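## Task

Take every bushing off the turntable: bronze ones go in the red bin, steel ones in the green bin. Any bushing in the wrong bin is a failure, as is a tilted or shifted crate or bin. Only things resting on their own at the end count; nothing may depend on the robot holding it.

## Robot and tools

ROBOT. Two six-joint arms (FANUC CRX-style), named left_arm and right_arm, each ending in a two-finger parallel gripper that opens to 50 mm. The names are labels only and do not match the sides of any camera image. Base of left_arm: (+0.063, +0.311, 0) m, quat_wxyz (+0.997, 0, 0, -0.076). Base of right_arm: (-0.012, -0.497, 0) m, quat_wxyz (+0.996, 0, 0, -0.094).

FRAME. One shared scene frame: origin on the table top midway between the arms, +z up, +x outward over the table, left_arm on the +y side. Reported hand positions are in metres and may be off from the truth, more so at long reach.

GRIPPER GEOMETRY. Fingers point along the gripper's +z axis and close along its x axis. end_effector_position is the point between the pads; fingertips extend 17.5 mm further. A flat block juts about 9 cm from the last joint's axis toward the gripper's -y and rotates with it. Turning only the last joint moves the pad point around a 25 mm circle.

execute_actions. Argument actions is a list holding zero or one item. Empty list: no command, just the current state. An action: {"rows": [[...]], "steps": n} with 1 to 15 rows and steps up to 15 (default 15); each step is 1/30 s, one row per step, and the final row repeats if rows run out. A wait: {"steps": n}, n up to 300, sends nothing and returns after that many steps since the previous result. Optional pictures (boolean) turns camera images on or off. A refused call moves nothing.

ROW LAYOUT. Always 18 numbers covering both arms, even if one is idle. Numbers 1-6: left_arm joint targets; 7-9: left gripper position, force_limit, speed; 10-18: the same nine for right_arm. Joint numbers are absolute target angles in radians (same convention as the Joint positions line), in order waist, shoulder, elbow, forearm roll, wrist pitch, wrist roll. Stated ranges: waist -3.491..3.491, shoulder -3.140..3.140, elbow -1.187..4.328, forearm roll -3.316..3.316, wrist pitch -3.140..3.140, wrist roll -3.927..3.927. True ends can sit 0.010 rad either side. A call is refused if a target exceeds a range end by over 0.010 rad and is further out than the current angle. Targets beyond the real end get clipped there, reported by "joint sent to its limit" (possibly referring to an earlier, still-running action); no such line does not prove more travel is available.

GRIPPER NUMBERS, each in [-1, 1], absolute settings. position: +1 fully open (50 mm), pads meet near -0.65; send -1 to grip, closing until the object blocks. force_limit per pad: about 20 N at -1, 102 N at 0, 185 N at +1 (actual may run ~17% higher). speed of gap change: 20 mm/s at -1, 85 at 0, 150 at +1. To leave a gripper alone, repeat its previous three numbers; a 0 is a real command. Stopped fingers ignore new force or speed until position changes by at least 0.01; to soften a grip, open first.

MOTION LIMITS. Joint target rates are capped (2.62 rad/s waist and shoulder, 3.14 elbow, 3.93 the wrist joints), with 0.5 s to accelerate, and an arm's joints are synchronised to arrive together. Targets are kept within a lead of the measured angle: 0.805 rad waist/shoulder, 0.966 elbow, 1.21 wrist joints. If a step would shift the gripper over 70 mm from where it is, all targets are scaled back. Far moves therefore need several calls.

TIMING. The simulation runs while you compose replies. Arms keep heading to the last row sent until all have nearly stopped (slow or blocked counts as stopped) or a step is HELD; after that only a new action moves them further. Fingers mid-motion continue.

RESULTS. State line: per arm, end_effector_position and end_effector_quat_wxyz. Joint positions and Joint velocities: one block per arm in column order (rad, rad/s). object_status: 0 moving; 1 blocked while opening; 2 blocked while closing (a proper grip); 3 reached the requested position or pads met (usually empty hand, or a very thin or slightly oversize object). Any new position resets it to 0 until the fingers settle. position_measured in counts: opening ≈ (250 - position_measured) × 0.202 mm. Lost grip makes the fingers re-close, except after gripping at force_limit -1, where status stays 2 even if empty; a fixed off-centre object also loosens that grip over time. HELD marks steps where your row was partly or wholly withheld. "joint command not followed" means a clearance check altered or blocked joint targets; gripper parts still ran. MOTOR HOT warns of overheating from carrying loads; an OVER-TEMPERATURE FAULT brakes that arm until cool.

FAULTS. Contact torque reaching a joint's load limit (152 N m for waist, shoulder, elbow; 38 N m for the three wrist joints, held weight included), or any outside force of 150 N on the arm, tool or held object, halts that arm for 10 s, drops the rest of the call, and lets it yield.

AVOID. Arms striking or pressing each other (can end the scene); pushing anything off the table; drops, slips, slams and hard pushes; disturbing the crate or bins. Expect occasional brief tugs on held parts or shoves on loose items.

OTHER TOOLS. zoom_image: camera (cam_head_left, cam_head_right, cam_left_wrist, cam_right_wrist) and region [x0, y0, x1, y1] in pixels of that camera's latest image, origin top-left, at most 504×504. Image sizes: head cameras 504×504, wrist cameras 616×616. Each wrist camera sits near link wrist_camera_optical (+z forward, +x image right, +y down), up to about 18 mm and 11 degrees off. read_manual: section "licences" returns URDF licence notices; moves nothing. finished_scene: scene (1 or 2) ends that scene irreversibly, grades it, and reveals the next task. Replying without any tool call ends all remaining scenes.

Each tool is called by a JSON object that holds its "api" and its "payload".

## Session

{"api": "execute_actions", "payload": {"actions": []}}

Scene clock: 0.00 s of 12600.00 s.
left_arm: end_effector_position=(+0.5079, +0.4996, +0.2353) position_measured=3 object_status=3 end_effector_quat_wxyz=(-0.139, +0.682, -0.718, +0.002) | right_arm: end_effector_position=(+0.4301, -0.5373, +0.2829) position_measured=3 object_status=3 end_effector_quat_wxyz=(+0.316, +0.808, +0.469, +0.163)
Joint positions: left_arm=[ 0.856 -0.181 -0.277 -0.012 -1.198  2.391] | right_arm=[ 0.775 -0.433 -0.663  0.739 -1.124 -1.363]
Joint velocities: left_arm=[-0.    -0.001 -0.     0.    -0.001  0.   ] | right_arm=[-0.002 -0.    -0.    -0.     0.    -0.   ]

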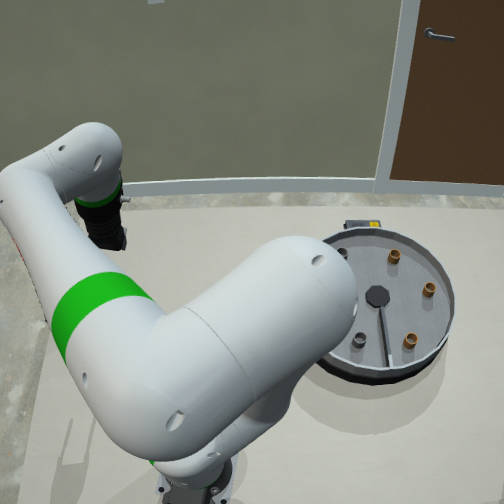

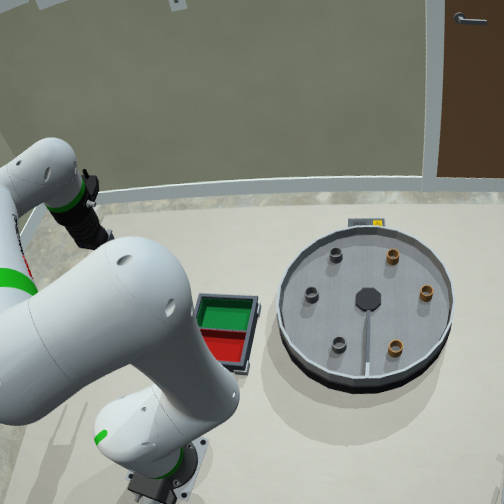

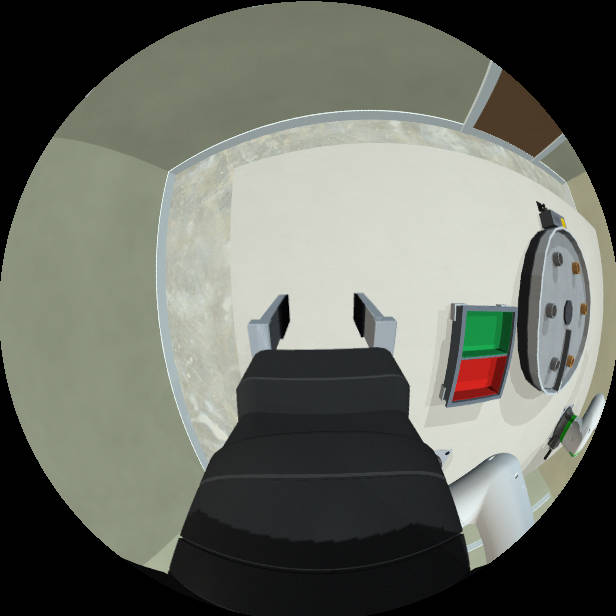

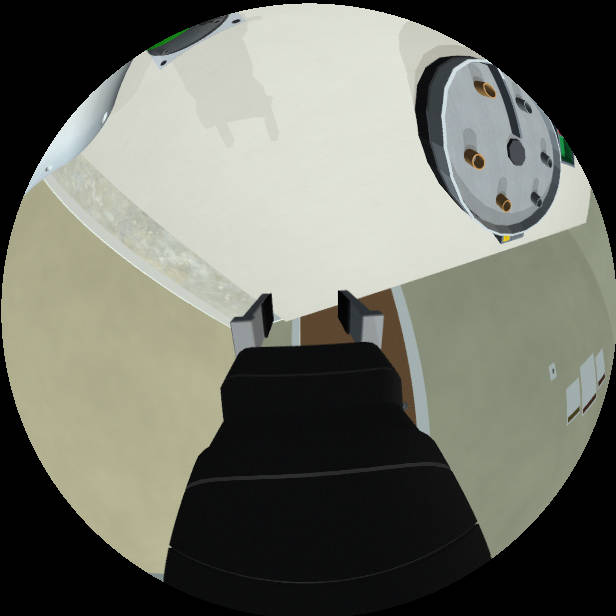

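{"api": "execute_actions", "payload": {"actions": [{"rows":[[-0.306,-0.033,0.044,0,-1.648,3.14,1,-0.5,1,0.3,-0.433,-0.663,0.739,-1.124,-1.363,1,0,0]]}], "pictures": false}}

{"api": "execute_actions", "payload": {"actions": [{"steps":90}]}}

{"api": "execute_actions", "payload": {"actions": [{"steps":90}]}}

Scene clock: 9.70 s of 12600.00 s.
left_arm: end_effector_position=(+0.5400, +0.3358, +0.2583) position_measured=3 object_status=3 end_effector_quat_wxyz=(-0.082, +0.660, -0.747, +0.029) | right_arm: end_effector_position=(+0.3860, -0.6937, +0.2829) position_measured=3 object_status=3 end_effector_quat_wxyz=(+0.340, +0.880, +0.314, +0.103)
Joint positions: left_arm=[ 0.5   -0.126 -0.157 -0.007 -1.366  2.671] | right_arm=[ 0.407 -0.433 -0.663  0.739 -1.124 -1.363]
Joint velocities: left_arm=[-0.91   0.112  0.242  0.009 -0.339  0.562] | right_arm=[-0.937  0.    -0.002 -0.002  0.001  0.002]
Steps of this call (steps 1 to 276: nothing new was sent; steps 277 to 291: all 15 steps of this action). Readings (joint positions | what the end effector reports):
277: left_arm=[0.855 -0.181 -0.277 -0.012 -1.198 2.391] | right_arm=[0.775 -0.433 -0.663 0.739 -1.124 -1.363] | left_arm position_measured=3 object_status=3 | right_arm position_measured=3 object_status=3
278: left_arm=[0.851 -0.181 -0.275 -0.012 -1.200 2.395] | right_arm=[0.771 -0.433 -0.663 0.739 -1.124 -1.363] | left_arm position_measured=3 object_status=3 | right_arm position_measured=3 object_status=3
280: left_arm=[0.826 -0.176 -0.265 -0.012 -1.214 2.418] | right_arm=[0.746 -0.433 -0.663 0.739 -1.124 -1.363] | left_arm position_measured=3 object_status=3 | right_arm position_measured=3 object_status=3
284: left_arm=[0.715 -0.157 -0.223 -0.010 -1.273 2.517] | right_arm=[0.633 -0.433 -0.663 0.739 -1.124 -1.363] | left_arm position_measured=3 object_status=3 | right_arm position_measured=3 object_status=3
291: the state above

Scene clock: 12.70 s of 12600.00 s.
left_arm: end_effector_position=(+0.4000, -0.0006, +0.2998) position_measured=3 object_status=3 end_effector_quat_wxyz=(-0.000, -0.527, +0.850, +0.000) | right_arm: end_effector_position=(+0.3627, -0.7351, +0.2826) position_measured=3 object_status=3 end_effector_quat_wxyz=(+0.345, +0.896, +0.266, +0.084)
Joint positions: left_arm=[-0.306 -0.033  0.044  0.    -1.648  3.14 ] | right_arm=[ 0.3   -0.433 -0.663  0.739 -1.124 -1.363]
Joint velocities: left_arm=[ 0.     0.    -0.     0.     0.001  0.001] | right_arm=[-0.     0.     0.     0.     0.     0.001]
Steps of this call (steps 1 to 45: the robot went on to your last target; steps 46 to 90: nothing new was sent). Readings (joint positions | what the end effector reports):
1: left_arm=[0.469 -0.122 -0.149 -0.007 -1.377 2.690] | right_arm=[0.377 -0.433 -0.663 0.739 -1.124 -1.363] | left_arm position_measured=3 object_status=3 | right_arm position_measured=3 object_status=3
2: left_arm=[0.438 -0.119 -0.141 -0.007 -1.388 2.708] | right_arm=[0.350 -0.433 -0.663 0.739 -1.124 -1.363] | left_arm position_measured=3 object_status=3 | right_arm position_measured=3 object_status=3
4: left_arm=[0.377 -0.111 -0.126 -0.006 -1.410 2.744] | right_arm=[0.314 -0.433 -0.663 0.739 -1.124 -1.363] | left_arm position_measured=3 object_status=3 | right_arm position_measured=3 object_status=3
8: left_arm=[0.253 -0.097 -0.095 -0.005 -1.453 2.816] | right_arm=[0.300 -0.433 -0.663 0.739 -1.124 -1.363] | left_arm position_measured=3 object_status=3 | right_arm position_measured=3 object_status=3
90: the state above
All arms were judged still, so your last target was given up. Only a new action makes them travel on or press farther. Fingers that are still opening or closing keep moving.

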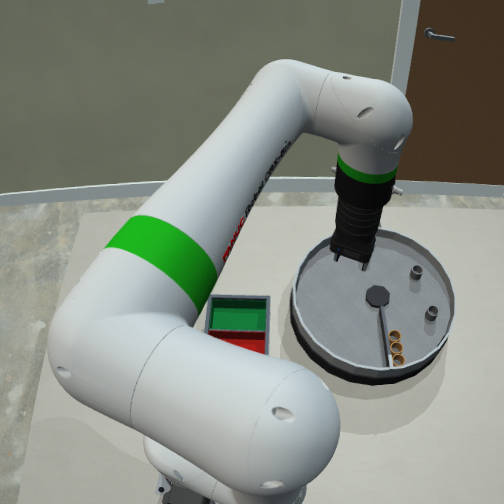

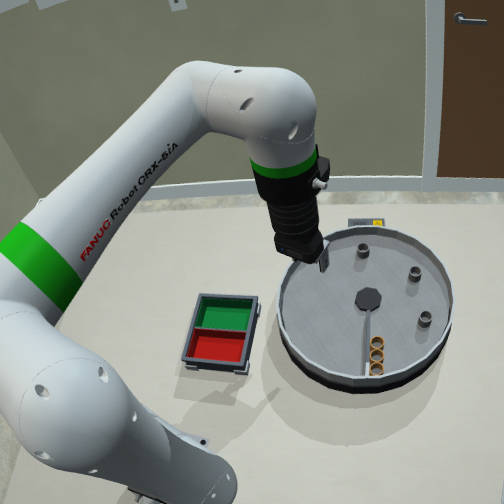

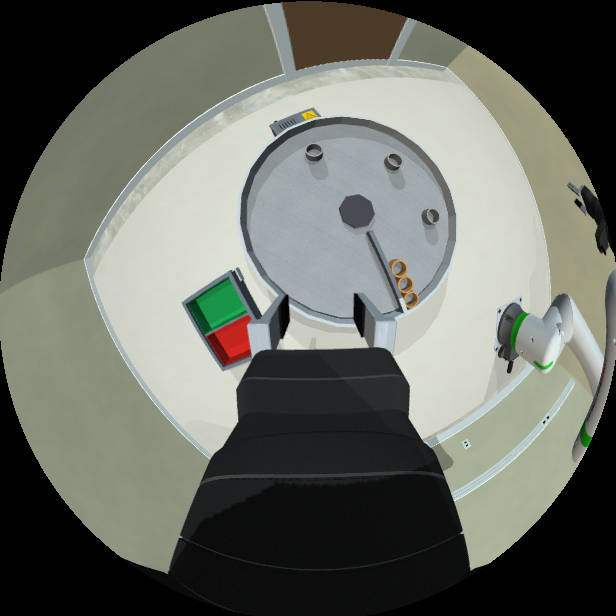

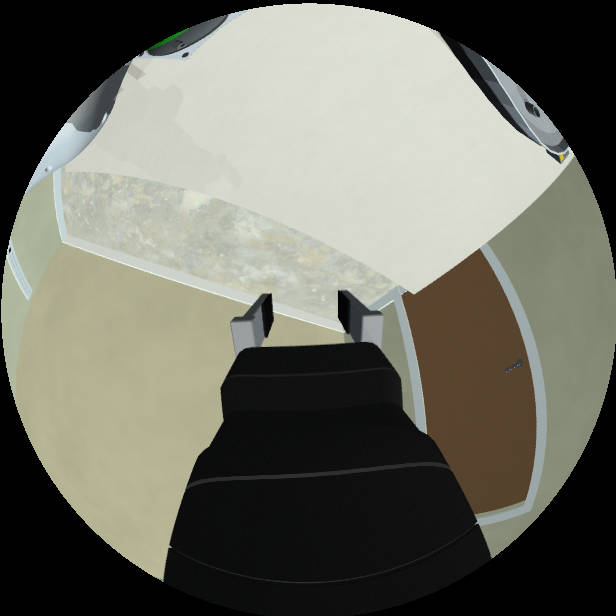

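Scene clock: 15.70 s of 12600.00 s.
left_arm: end_effector_position=(+0.4000, -0.0006, +0.2998) position_measured=3 object_status=3 end_effector_quat_wxyz=(-0.000, -0.527, +0.850, +0.000) | right_arm: end_effector_position=(+0.3627, -0.7351, +0.2826) position_measured=3 object_status=3 end_effector_quat_wxyz=(+0.345, +0.896, +0.266, +0.084)
Joint positions: left_arm=[-0.306 -0.033  0.044  0.    -1.648  3.14 ] | right_arm=[ 0.3   -0.433 -0.663  0.739 -1.124 -1.363]
Joint velocities: left_arm=[-0.  0. -0. -0.  0. -0.] | right_arm=[ 0.002  0.     0.    -0.     0.    -0.   ]
Steps of this call (steps 1 to 90: nothing new was sent). Readings (joint positions | what the end effector reports):
1: left_arm=[-0.306 -0.033 0.044 0.000 -1.648 3.140] | right_arm=[0.300 -0.433 -0.663 0.739 -1.124 -1.363] | left_arm position_measured=3 object_status=3 | right_arm position_measured=3 object_status=3
2: left_arm=[-0.306 -0.033 0.044 0.000 -1.648 3.140] | right_arm=[0.300 -0.433 -0.663 0.739 -1.124 -1.363] | left_arm position_measured=3 object_status=3 | right_arm position_measured=3 object_status=3
4: left_arm=[-0.306 -0.033 0.044 0.000 -1.648 3.140] | right_arm=[0.300 -0.433 -0.663 0.739 -1.124 -1.363] | left_arm position_measured=3 object_status=3 | right_arm position_measured=3 object_status=3
8: left_arm=[-0.306 -0.033 0.044 0.000 -1.648 3.140] | right_arm=[0.300 -0.433 -0.663 0.739 -1.124 -1.363] | left_arm position_measured=3 object_status=3 | right_arm position_measured=3 object_status=3
90: the state above

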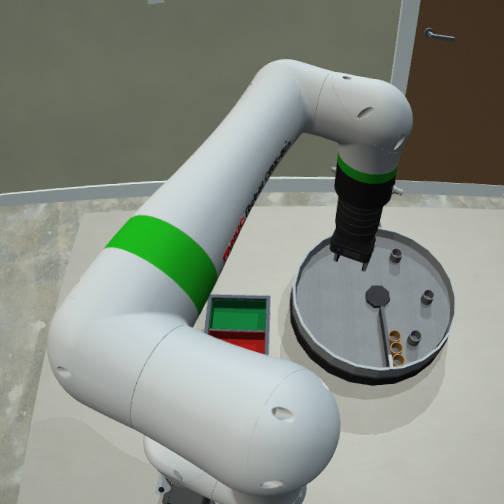

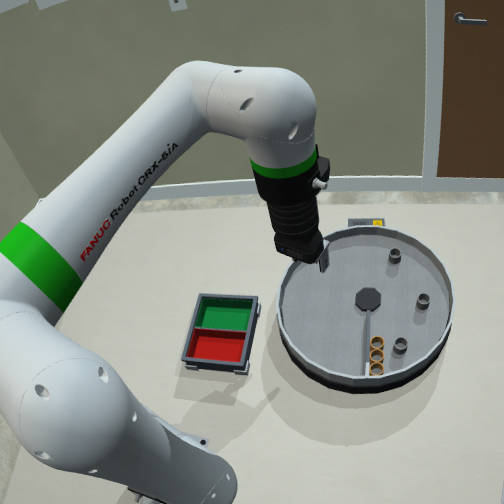

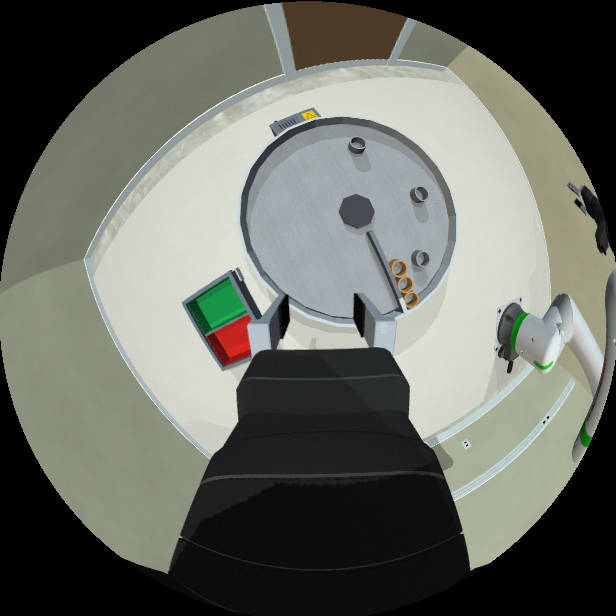

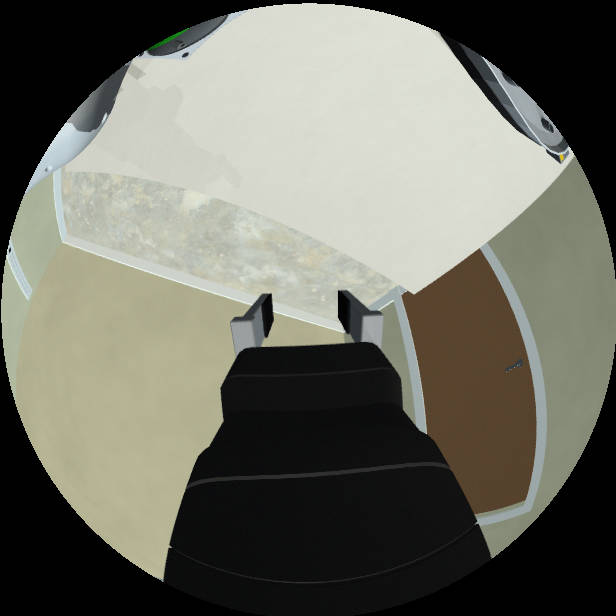

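{"api": "execute_actions", "payload": {"actions": [{"rows":[[-0.669,0.17,0.0275,0,-1.429,2.39,1,-0.5,1,0.3,-0.433,-0.663,0.739,-1.124,-1.363,1,0,0]]}], "pictures": false}}

{"api": "execute_actions", "payload": {"actions": [{"steps":40}]}}

{"api": "zoom_image", "payload": {"camera": "cam_head_right", "region": [320,280,470,400]}}

Scene clock: 26.50 s of 12600.00 s.
left_arm: end_effector_position=(+0.3390, -0.1272, +0.2272) position_measured=3 object_status=3 end_effector_quat_wxyz=(-0.000, -0.142, +0.990, +0.000) | right_arm: end_effector_position=(+0.3627, -0.7351, +0.2826) position_measured=3 object_status=3 end_effector_quat_wxyz=(+0.345, +0.896, +0.266, +0.084)
Joint positions: left_arm=[-0.576  0.118  0.032  0.    -1.485  2.583] | right_arm=[ 0.3   -0.433 -0.663  0.739 -1.124 -1.363]
Joint velocities: left_arm=[-0.687  0.385 -0.031 -0.     0.413 -1.412] | right_arm=[ 0.    -0.    -0.    -0.     0.001  0.001]
Steps of this call (steps 1 to 309: nothing new was sent; steps 310 to 324: all 15 steps of this action). Readings (joint positions | what the end effector reports):
310: left_arm=[-0.306 -0.033 0.044 0.000 -1.648 3.140] | right_arm=[0.300 -0.433 -0.663 0.739 -1.124 -1.363] | left_arm position_measured=3 object_status=3 | right_arm position_measured=3 object_status=3
311: left_arm=[-0.309 -0.032 0.044 0.000 -1.647 3.134] | right_arm=[0.300 -0.433 -0.663 0.739 -1.124 -1.363] | left_arm position_measured=3 object_status=3 | right_arm position_measured=3 object_status=3
313: left_arm=[-0.327 -0.021 0.043 0.000 -1.635 3.096] | right_arm=[0.300 -0.433 -0.663 0.739 -1.124 -1.363] | left_arm position_measured=3 object_status=3 | right_arm position_measured=3 object_status=3
317: left_arm=[-0.411 0.026 0.039 0.000 -1.585 2.924] | right_arm=[0.300 -0.433 -0.663 0.739 -1.124 -1.363] | left_arm position_measured=3 object_status=3 | right_arm position_measured=3 object_status=3
324: the state above

Scene clock: 27.83 s of 12600.00 s.
left_arm: end_effector_position=(+0.3046, -0.1650, +0.2000) position_measured=3 object_status=3 end_effector_quat_wxyz=(-0.000, +0.001, +1.000, +0.000) | right_arm: end_effector_position=(+0.3627, -0.7351, +0.2826) position_measured=3 object_status=3 end_effector_quat_wxyz=(+0.345, +0.896, +0.266, +0.084)
Joint positions: left_arm=[-0.669  0.17   0.027  0.    -1.429  2.39 ] | right_arm=[ 0.3   -0.433 -0.663  0.739 -1.124 -1.363]
Joint velocities: left_arm=[-0.    -0.002  0.001 -0.    -0.    -0.001] | right_arm=[ 0.001  0.    -0.     0.    -0.     0.   ]
Steps of this call (steps 1 to 30: the robot went on to your last target; steps 31 to 40: nothing new was sent). Readings (joint positions | what the end effector reports):
1: left_arm=[-0.599 0.131 0.031 0.000 -1.471 2.535] | right_arm=[0.300 -0.433 -0.663 0.739 -1.124 -1.363] | left_arm position_measured=3 object_status=3 | right_arm position_measured=3 object_status=3
2: left_arm=[-0.620 0.143 0.030 0.000 -1.459 2.491] | right_arm=[0.300 -0.433 -0.663 0.739 -1.124 -1.363] | left_arm position_measured=3 object_status=3 | right_arm position_measured=3 object_status=3
4: left_arm=[-0.652 0.160 0.028 0.000 -1.439 2.426] | right_arm=[0.300 -0.433 -0.663 0.739 -1.124 -1.363] | left_arm position_measured=3 object_status=3 | right_arm position_measured=3 object_status=3
8: left_arm=[-0.669 0.170 0.027 0.000 -1.429 2.390] | right_arm=[0.300 -0.433 -0.663 0.739 -1.124 -1.363] | left_arm position_measured=3 object_status=3 | right_arm position_measured=3 object_status=3
40: the state above
All arms were judged still, so your last target was given up. Only a new action makes them travel on or press farther. Fingers that are still opening or closing keep moving.

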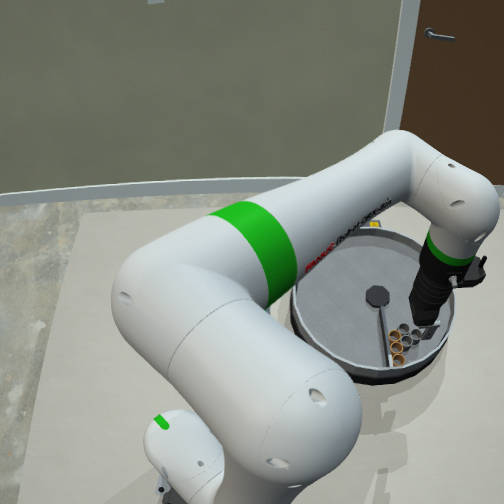

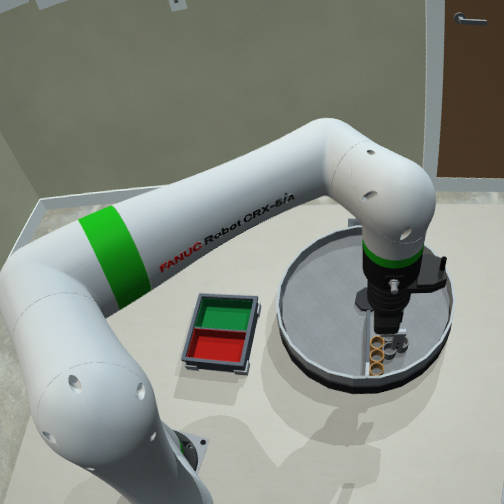

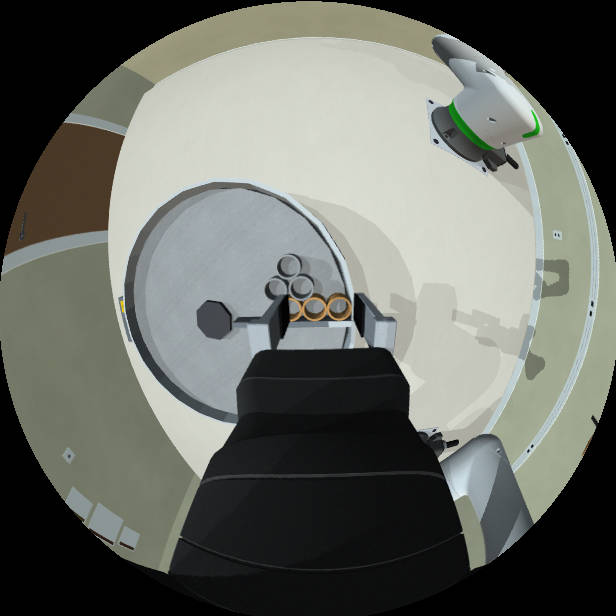

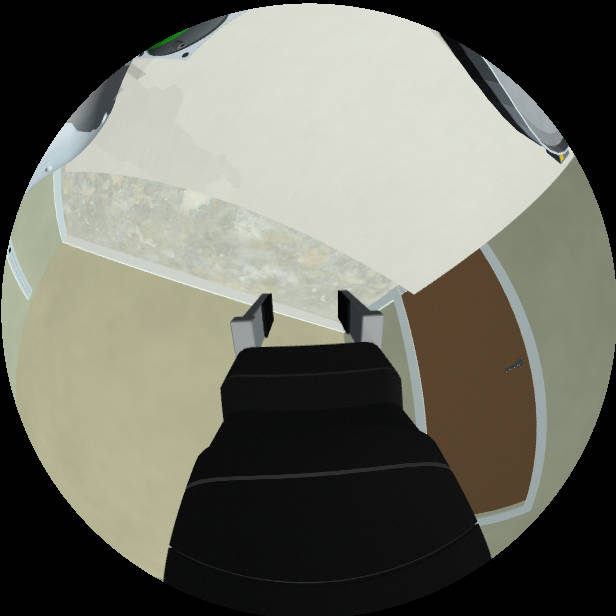

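Region (320, 280, 470, 400) of cam_head_right's 504x504 image, scaled by 3.360, with more detail than that image has; it fills the top 403 rows of this view, and the rest is white.

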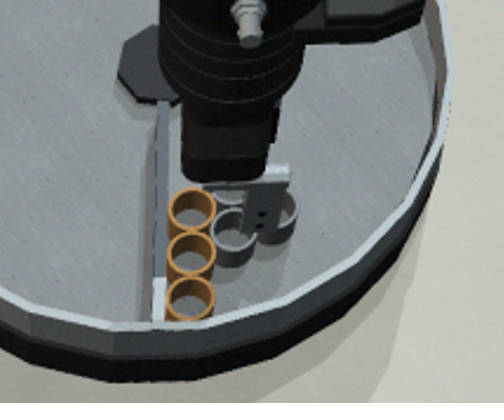

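{"api": "execute_actions", "payload": {"actions": [{"rows":[[-0.6595,0.3253,0.0655,0,-1.311,2.382,1,-0.5,1,0.3,-0.433,-0.663,0.739,-1.124,-1.363,1,0,0]]}], "pictures": false}}

{"api": "execute_actions", "payload": {"actions": [{"steps":20}]}}

{"api": "zoom_image", "payload": {"camera": "cam_left_wrist", "region": [220,220,420,370]}}

Scene clock: 33.57 s of 12600.00 s.
left_arm: end_effector_position=(+0.3446, -0.2004, +0.1353) position_measured=3 object_status=3 end_effector_quat_wxyz=(+0.000, +0.001, +1.000, -0.000) | right_arm: end_effector_position=(+0.3627, -0.7351, +0.2826) position_measured=3 object_status=3 end_effector_quat_wxyz=(+0.345, +0.896, +0.266, +0.084)
Joint positions: left_arm=[-0.66   0.325  0.066  0.    -1.311  2.382] | right_arm=[ 0.3   -0.433 -0.663  0.739 -1.124 -1.363]
Joint velocities: left_arm=[-0.001  0.    -0.    -0.001 -0.001  0.   ] | right_arm=[ 0.001  0.     0.     0.001 -0.001 -0.   ]
Steps of this call (steps 1 to 157: nothing new was sent; steps 158 to 172: all 15 steps of this action). Readings (joint positions | what the end effector reports):
158: left_arm=[-0.669 0.170 0.028 0.000 -1.429 2.390] | right_arm=[0.300 -0.433 -0.663 0.739 -1.124 -1.363] | left_arm position_measured=3 object_status=3 | right_arm position_measured=3 object_status=3
159: left_arm=[-0.669 0.174 0.029 0.000 -1.426 2.390] | right_arm=[0.300 -0.433 -0.663 0.739 -1.124 -1.363] | left_arm position_measured=3 object_status=3 | right_arm position_measured=3 object_status=3
161: left_arm=[-0.668 0.199 0.035 0.000 -1.407 2.388] | right_arm=[0.300 -0.433 -0.663 0.739 -1.124 -1.363] | left_arm position_measured=3 object_status=3 | right_arm position_measured=3 object_status=3
165: left_arm=[-0.661 0.296 0.058 0.000 -1.334 2.384] | right_arm=[0.300 -0.433 -0.663 0.739 -1.124 -1.363] | left_arm position_measured=3 object_status=3 | right_arm position_measured=3 object_status=3
172: the state above

Scene clock: 34.23 s of 12600.00 s.
left_arm: end_effector_position=(+0.3446, -0.2003, +0.1350) position_measured=3 object_status=3 end_effector_quat_wxyz=(-0.000, +0.001, +1.000, +0.000) | right_arm: end_effector_position=(+0.3627, -0.7351, +0.2826) position_measured=3 object_status=3 end_effector_quat_wxyz=(+0.345, +0.896, +0.266, +0.084)
Joint positions: left_arm=[-0.66   0.325  0.066  0.    -1.311  2.382] | right_arm=[ 0.3   -0.433 -0.663  0.739 -1.124 -1.363]
Joint velocities: left_arm=[ 0.    -0.     0.    -0.    -0.001 -0.   ] | right_arm=[ 0.003 -0.    -0.     0.    -0.     0.001]
Steps of this call (steps 1 to 15: the robot went on to your last target; steps 16 to 20: nothing new was sent). Readings (joint positions | what the end effector reports):
1: left_arm=[-0.660 0.325 0.066 0.000 -1.311 2.382] | right_arm=[0.300 -0.433 -0.663 0.739 -1.124 -1.363] | left_arm position_measured=3 object_status=3 | right_arm position_measured=3 object_status=3
2: left_arm=[-0.660 0.325 0.066 0.000 -1.311 2.382] | right_arm=[0.300 -0.433 -0.663 0.739 -1.124 -1.363] | left_arm position_measured=3 object_status=3 | right_arm position_measured=3 object_status=3
4: left_arm=[-0.660 0.325 0.066 0.000 -1.311 2.382] | right_arm=[0.300 -0.433 -0.663 0.739 -1.124 -1.363] | left_arm position_measured=3 object_status=3 | right_arm position_measured=3 object_status=3
8: left_arm=[-0.660 0.325 0.066 0.000 -1.311 2.382] | right_arm=[0.300 -0.433 -0.663 0.739 -1.124 -1.363] | left_arm position_measured=3 object_status=3 | right_arm position_measured=3 object_status=3
20: the state above
All arms were judged still, so your last target was given up. Only a new action makes them travel on or press farther. Fingers that are still opening or closing keep moving.

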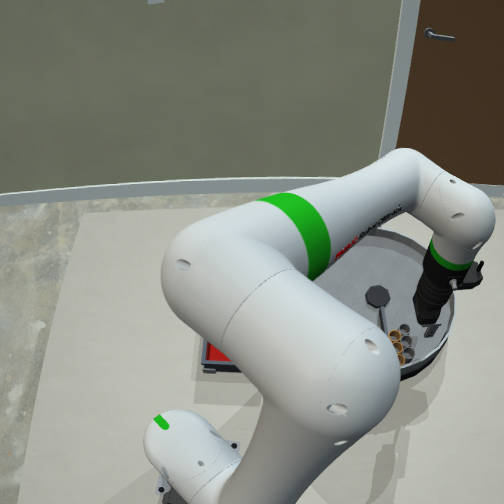

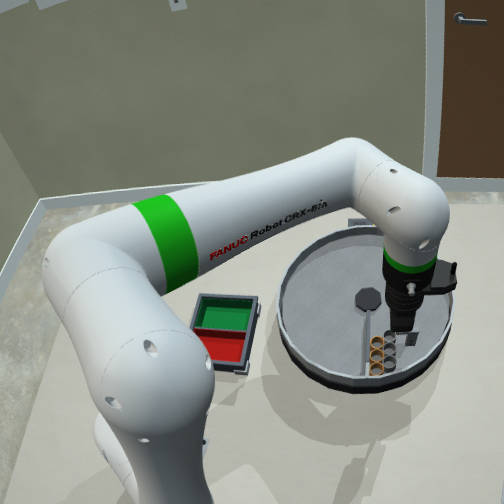

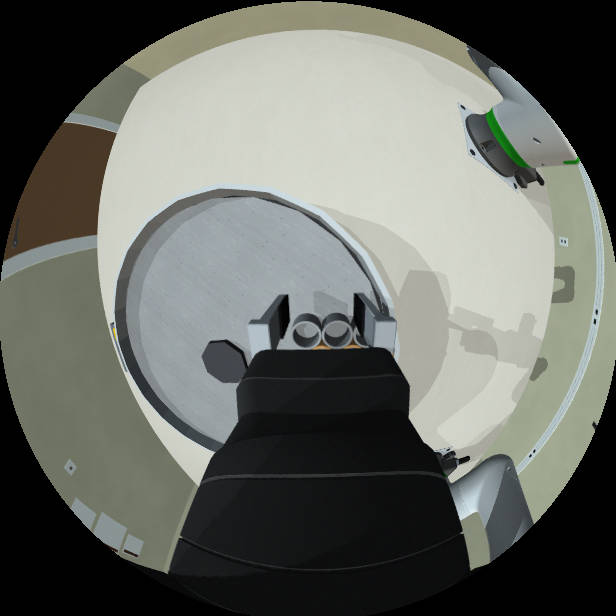

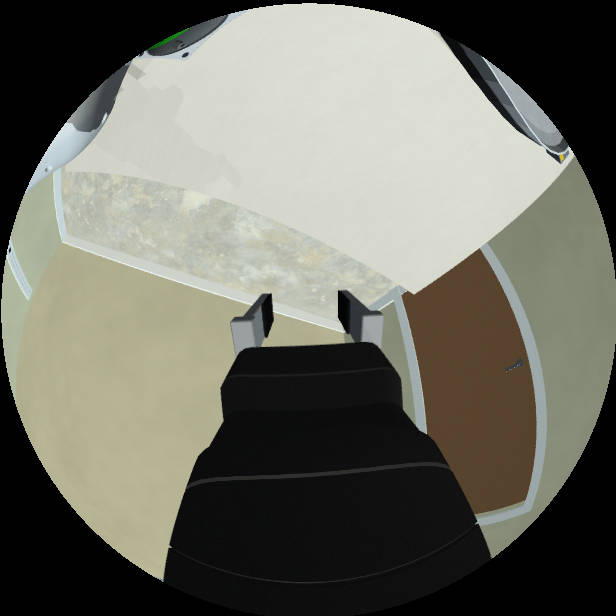

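Region (220, 220, 420, 370) of cam_left_wrist's 616x616 image, scaled by 2.520, with more detail than that image has; it fills the top 378 rows of this view, and the rest is white.

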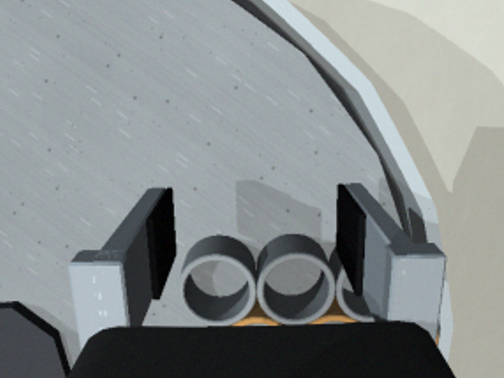

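{"api": "execute_actions", "payload": {"actions": [{"rows":[[-0.64,0.3015,-0.014,0,-1.255,3.41,1,-0.5,1,0.3,-0.433,-0.663,0.739,-1.124,-1.363,1,0,0]]}], "pictures": false}}

{"api": "execute_actions", "payload": {"actions": [{"steps":20}]}}

{"api": "zoom_image", "payload": {"camera": "cam_left_wrist", "region": [220,220,420,370]}}

{"api": "zoom_image", "payload": {"camera": "cam_head_left", "region": [360,290,460,380]}}

Scene clock: 43.33 s of 12600.00 s.
left_arm: end_effector_position=(+0.3612, -0.1801, +0.1199) position_measured=3 object_status=3 end_effector_quat_wxyz=(+0.000, -0.385, +0.923, -0.000) | right_arm: end_effector_position=(+0.3627, -0.7351, +0.2826) position_measured=3 object_status=3 end_effector_quat_wxyz=(+0.345, +0.896, +0.266, +0.084)
Joint positions: left_arm=[-0.645  0.307  0.005  0.    -1.269  3.16 ] | right_arm=[ 0.3   -0.433 -0.663  0.739 -1.124 -1.363]
Joint velocities: left_arm=[ 0.038 -0.045 -0.15  -0.     0.105  1.937] | right_arm=[-0.001  0.     0.     0.    -0.001 -0.   ]
Steps of this call (steps 1 to 258: nothing new was sent; steps 259 to 273: all 15 steps of this action). Readings (joint positions | what the end effector reports):
259: left_arm=[-0.659 0.325 0.065 0.000 -1.311 2.382] | right_arm=[0.300 -0.433 -0.663 0.739 -1.124 -1.363] | left_arm position_measured=3 object_status=3 | right_arm position_measured=3 object_status=3
260: left_arm=[-0.659 0.325 0.065 0.000 -1.311 2.388] | right_arm=[0.300 -0.433 -0.663 0.739 -1.124 -1.363] | left_arm position_measured=3 object_status=3 | right_arm position_measured=3 object_status=3
262: left_arm=[-0.659 0.325 0.062 0.000 -1.309 2.426] | right_arm=[0.300 -0.433 -0.663 0.739 -1.124 -1.363] | left_arm position_measured=3 object_status=3 | right_arm position_measured=3 object_status=3
266: left_arm=[-0.655 0.320 0.048 0.000 -1.299 2.606] | right_arm=[0.300 -0.433 -0.663 0.739 -1.124 -1.363] | left_arm position_measured=3 object_status=3 | right_arm position_measured=3 object_status=3
273: the state above

Scene clock: 44.00 s of 12600.00 s.
left_arm: end_effector_position=(+0.3645, -0.1709, +0.1151) position_measured=3 object_status=3 end_effector_quat_wxyz=(+0.000, -0.500, +0.866, -0.000) | right_arm: end_effector_position=(+0.3627, -0.7351, +0.2826) position_measured=3 object_status=3 end_effector_quat_wxyz=(+0.345, +0.896, +0.266, +0.084)
Joint positions: left_arm=[-0.64   0.301 -0.014  0.    -1.255  3.41 ] | right_arm=[ 0.3   -0.433 -0.663  0.739 -1.124 -1.363]
Joint velocities: left_arm=[-0.     0.001  0.001 -0.     0.     0.   ] | right_arm=[-0.001 -0.    -0.     0.001 -0.001  0.   ]
Steps of this call (steps 1 to 20: the robot went on to your last target). Readings (joint positions | what the end effector reports):
1: left_arm=[-0.644 0.306 0.001 0.000 -1.265 3.221] | right_arm=[0.300 -0.433 -0.663 0.739 -1.124 -1.363] | left_arm position_measured=3 object_status=3 | right_arm position_measured=3 object_status=3
2: left_arm=[-0.643 0.305 -0.004 0.000 -1.262 3.274] | right_arm=[0.300 -0.433 -0.663 0.739 -1.124 -1.363] | left_arm position_measured=3 object_status=3 | right_arm position_measured=3 object_status=3
4: left_arm=[-0.641 0.303 -0.010 0.000 -1.258 3.353] | right_arm=[0.300 -0.433 -0.663 0.739 -1.124 -1.363] | left_arm position_measured=3 object_status=3 | right_arm position_measured=3 object_status=3
8: left_arm=[-0.640 0.302 -0.014 0.000 -1.255 3.409] | right_arm=[0.300 -0.433 -0.663 0.739 -1.124 -1.363] | left_arm position_measured=3 object_status=3 | right_arm position_measured=3 object_status=3
20: the state above

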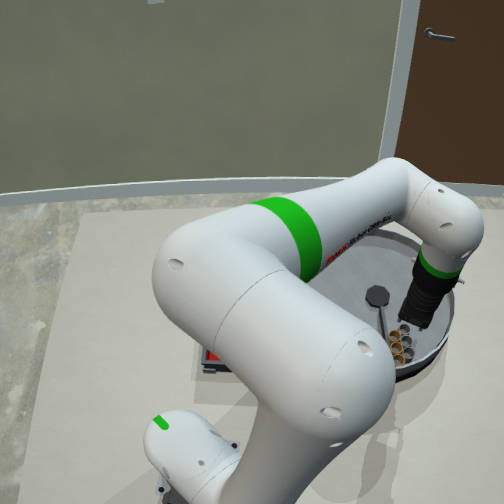

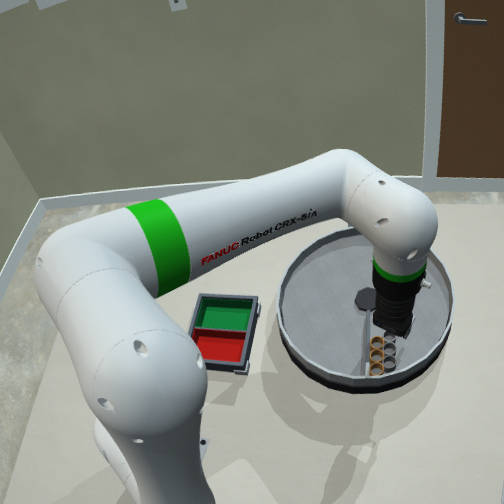

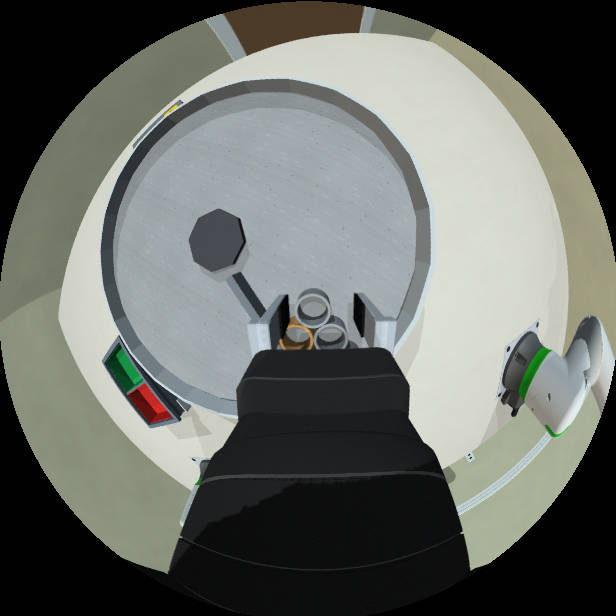

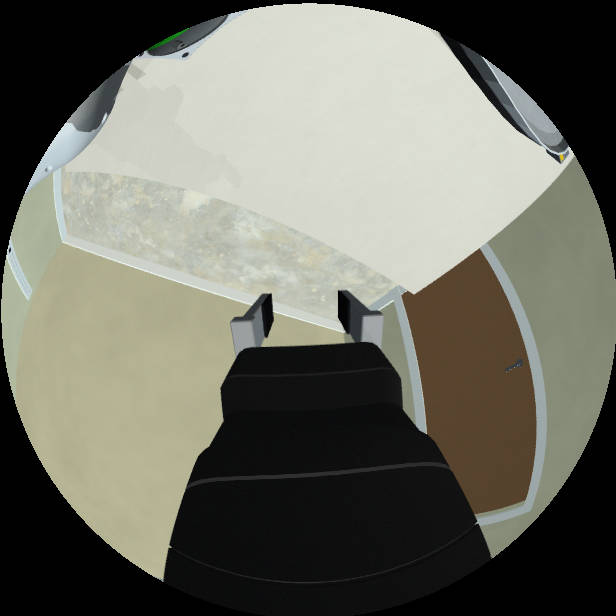

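Region (220, 220, 420, 370) of cam_left_wrist's 616x616 image, scaled by 2.520, with more detail than that image has; it fills the top 378 rows of this view, and the rest is white.

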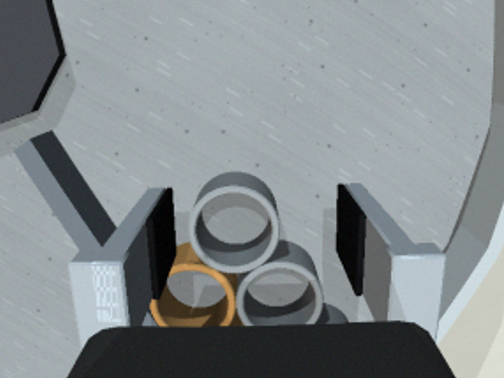

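Region (360, 290, 460, 380) of cam_head_left's 504x504 image, scaled by 5.040, with more detail than that image has; it fills the top 454 rows of this view, and the rest is white.

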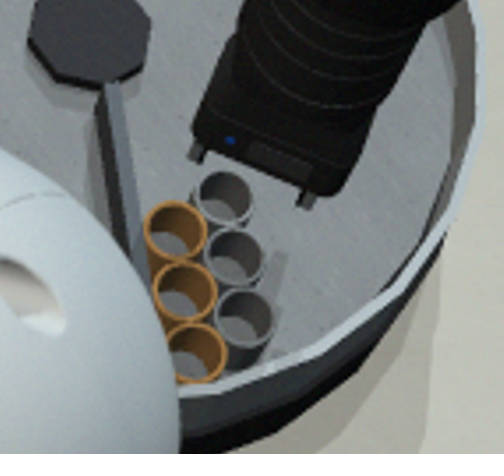

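{"api": "execute_actions", "payload": {"actions": [{"rows":[[-0.627,0.3,-0.03,0,-1.241,3.40,0.73,-0.5,1,0.3,-0.433,-0.663,0.739,-1.124,-1.363,1,0,0]]}], "pictures": false}}

{"api": "execute_actions", "payload": {"actions": [{"rows":[[-0.627,0.3196,-0.0646,0,-1.1866,3.40,0.73,-0.5,1,0.3,-0.433,-0.663,0.739,-1.124,-1.363,1,0,0]]}]}}

{"api": "zoom_image", "payload": {"camera": "cam_left_wrist", "region": [220,220,420,370]}}

{"api": "zoom_image", "payload": {"camera": "cam_head_left", "region": [360,290,460,380]}}

Scene clock: 51.33 s of 12600.00 s.
left_arm: end_effector_position=(+0.3686, -0.1652, +0.1094) position_measured=43 object_status=3 end_effector_quat_wxyz=(-0.000, -0.501, +0.865, +0.000) | right_arm: end_effector_position=(+0.3627, -0.7351, +0.2826) position_measured=3 object_status=3 end_effector_quat_wxyz=(+0.345, +0.896, +0.266, +0.084)
Joint positions: left_arm=[-0.627  0.3   -0.03   0.    -1.241  3.4  ] | right_arm=[ 0.3   -0.433 -0.663  0.739 -1.124 -1.363]
Joint velocities: left_arm=[-0.    -0.     0.001  0.     0.001  0.   ] | right_arm=[-0.    -0.     0.    -0.001  0.    -0.   ]
Steps of this call (steps 1 to 15: the robot went on to your last target; steps 16 to 205: nothing new was sent; steps 206 to 220: all 15 steps of this action). Readings (joint positions | what the end effector reports):
206: left_arm=[-0.640 0.301 -0.014 0.000 -1.255 3.410] | right_arm=[0.300 -0.433 -0.663 0.739 -1.124 -1.363] | left_arm position_measured=18 object_status=0 | right_arm position_measured=3 object_status=3
207: left_arm=[-0.636 0.301 -0.019 0.000 -1.250 3.408] | right_arm=[0.300 -0.433 -0.663 0.739 -1.124 -1.363] | left_arm position_measured=37 object_status=0 | right_arm position_measured=3 object_status=3
209: left_arm=[-0.627 0.300 -0.030 0.000 -1.241 3.401] | right_arm=[0.300 -0.433 -0.663 0.739 -1.124 -1.363] | left_arm position_measured=43 object_status=0 | right_arm position_measured=3 object_status=3
213: left_arm=[-0.627 0.300 -0.030 0.000 -1.241 3.400] | right_arm=[0.300 -0.433 -0.663 0.739 -1.124 -1.363] | left_arm position_measured=43 object_status=0 | right_arm position_measured=3 object_status=3
220: the state above

Scene clock: 51.83 s of 12600.00 s.
left_arm: end_effector_position=(+0.3684, -0.1649, +0.0851) position_measured=43 object_status=3 end_effector_quat_wxyz=(-0.000, -0.501, +0.865, +0.000) | right_arm: end_effector_position=(+0.3627, -0.7351, +0.2826) position_measured=3 object_status=3 end_effector_quat_wxyz=(+0.345, +0.896, +0.266, +0.084)
Joint positions: left_arm=[-0.627  0.32  -0.065 -0.    -1.187  3.4  ] | right_arm=[ 0.3   -0.433 -0.663  0.739 -1.124 -1.363]
Joint velocities: left_arm=[ 0.     0.001  0.     0.     0.002 -0.   ] | right_arm=[ 0.     0.001 -0.    -0.    -0.001  0.001]
Steps of this call (steps 1 to 15: all 15 steps of this action). Readings (joint positions | what the end effector reports):
1: left_arm=[-0.627 0.300 -0.030 0.000 -1.240 3.400] | right_arm=[0.300 -0.433 -0.663 0.739 -1.124 -1.363] | left_arm position_measured=43 object_status=3 | right_arm position_measured=3 object_status=3
2: left_arm=[-0.627 0.302 -0.034 0.000 -1.234 3.400] | right_arm=[0.300 -0.433 -0.663 0.739 -1.124 -1.363] | left_arm position_measured=43 object_status=3 | right_arm position_measured=3 object_status=3
4: left_arm=[-0.627 0.314 -0.055 -0.000 -1.202 3.400] | right_arm=[0.300 -0.433 -0.663 0.739 -1.124 -1.363] | left_arm position_measured=43 object_status=3 | right_arm position_measured=3 object_status=3
8: left_arm=[-0.627 0.320 -0.065 -0.000 -1.187 3.400] | right_arm=[0.300 -0.433 -0.663 0.739 -1.124 -1.363] | left_arm position_measured=43 object_status=3 | right_arm position_measured=3 object_status=3
15: the state above

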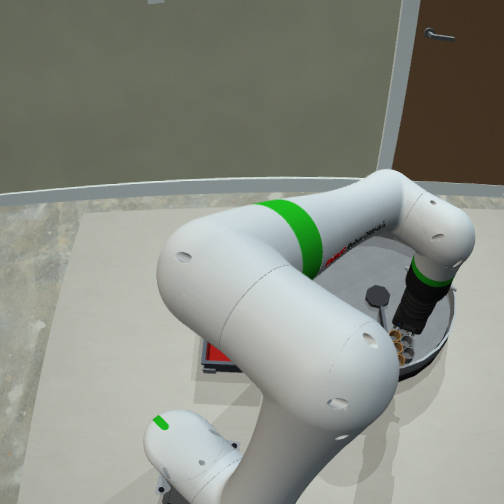

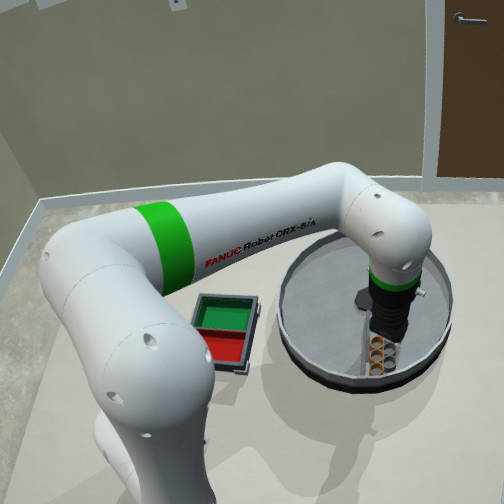

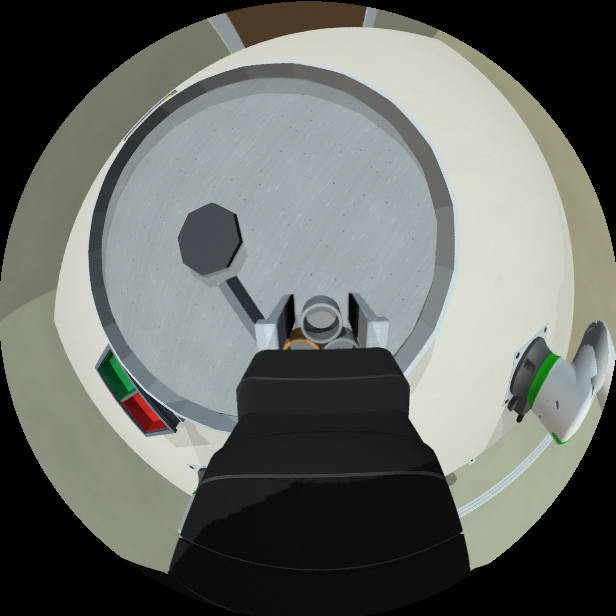

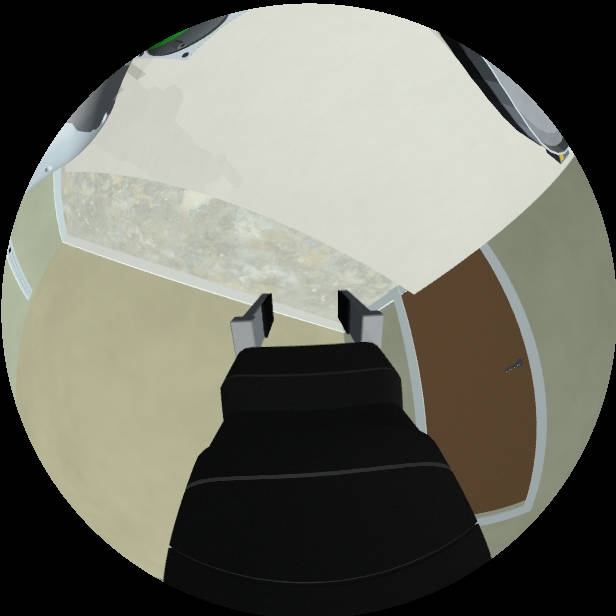

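Region (220, 220, 420, 370) of cam_left_wrist's 616x616 image, scaled by 2.520, with more detail than that image has; it fills the top 378 rows of this view, and the rest is white.

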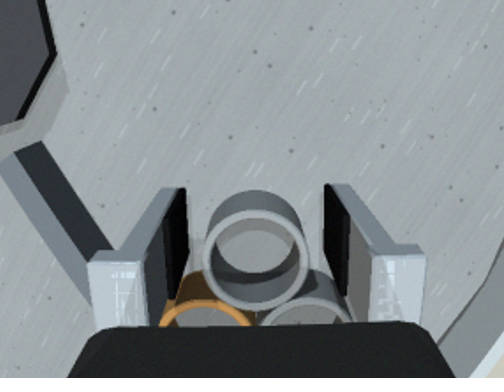

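Region (360, 290, 460, 380) of cam_head_left's 504x504 image, scaled by 5.040, with more detail than that image has; it fills the top 454 rows of this view, and the rest is white.

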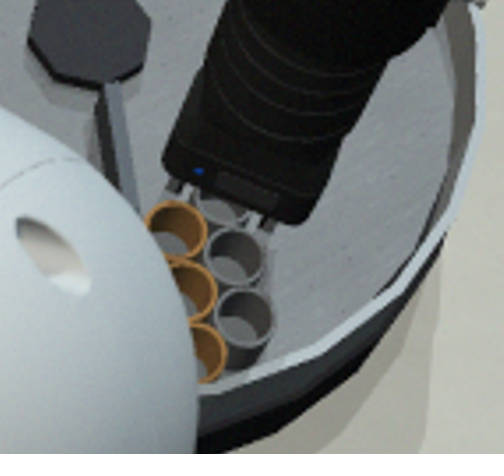

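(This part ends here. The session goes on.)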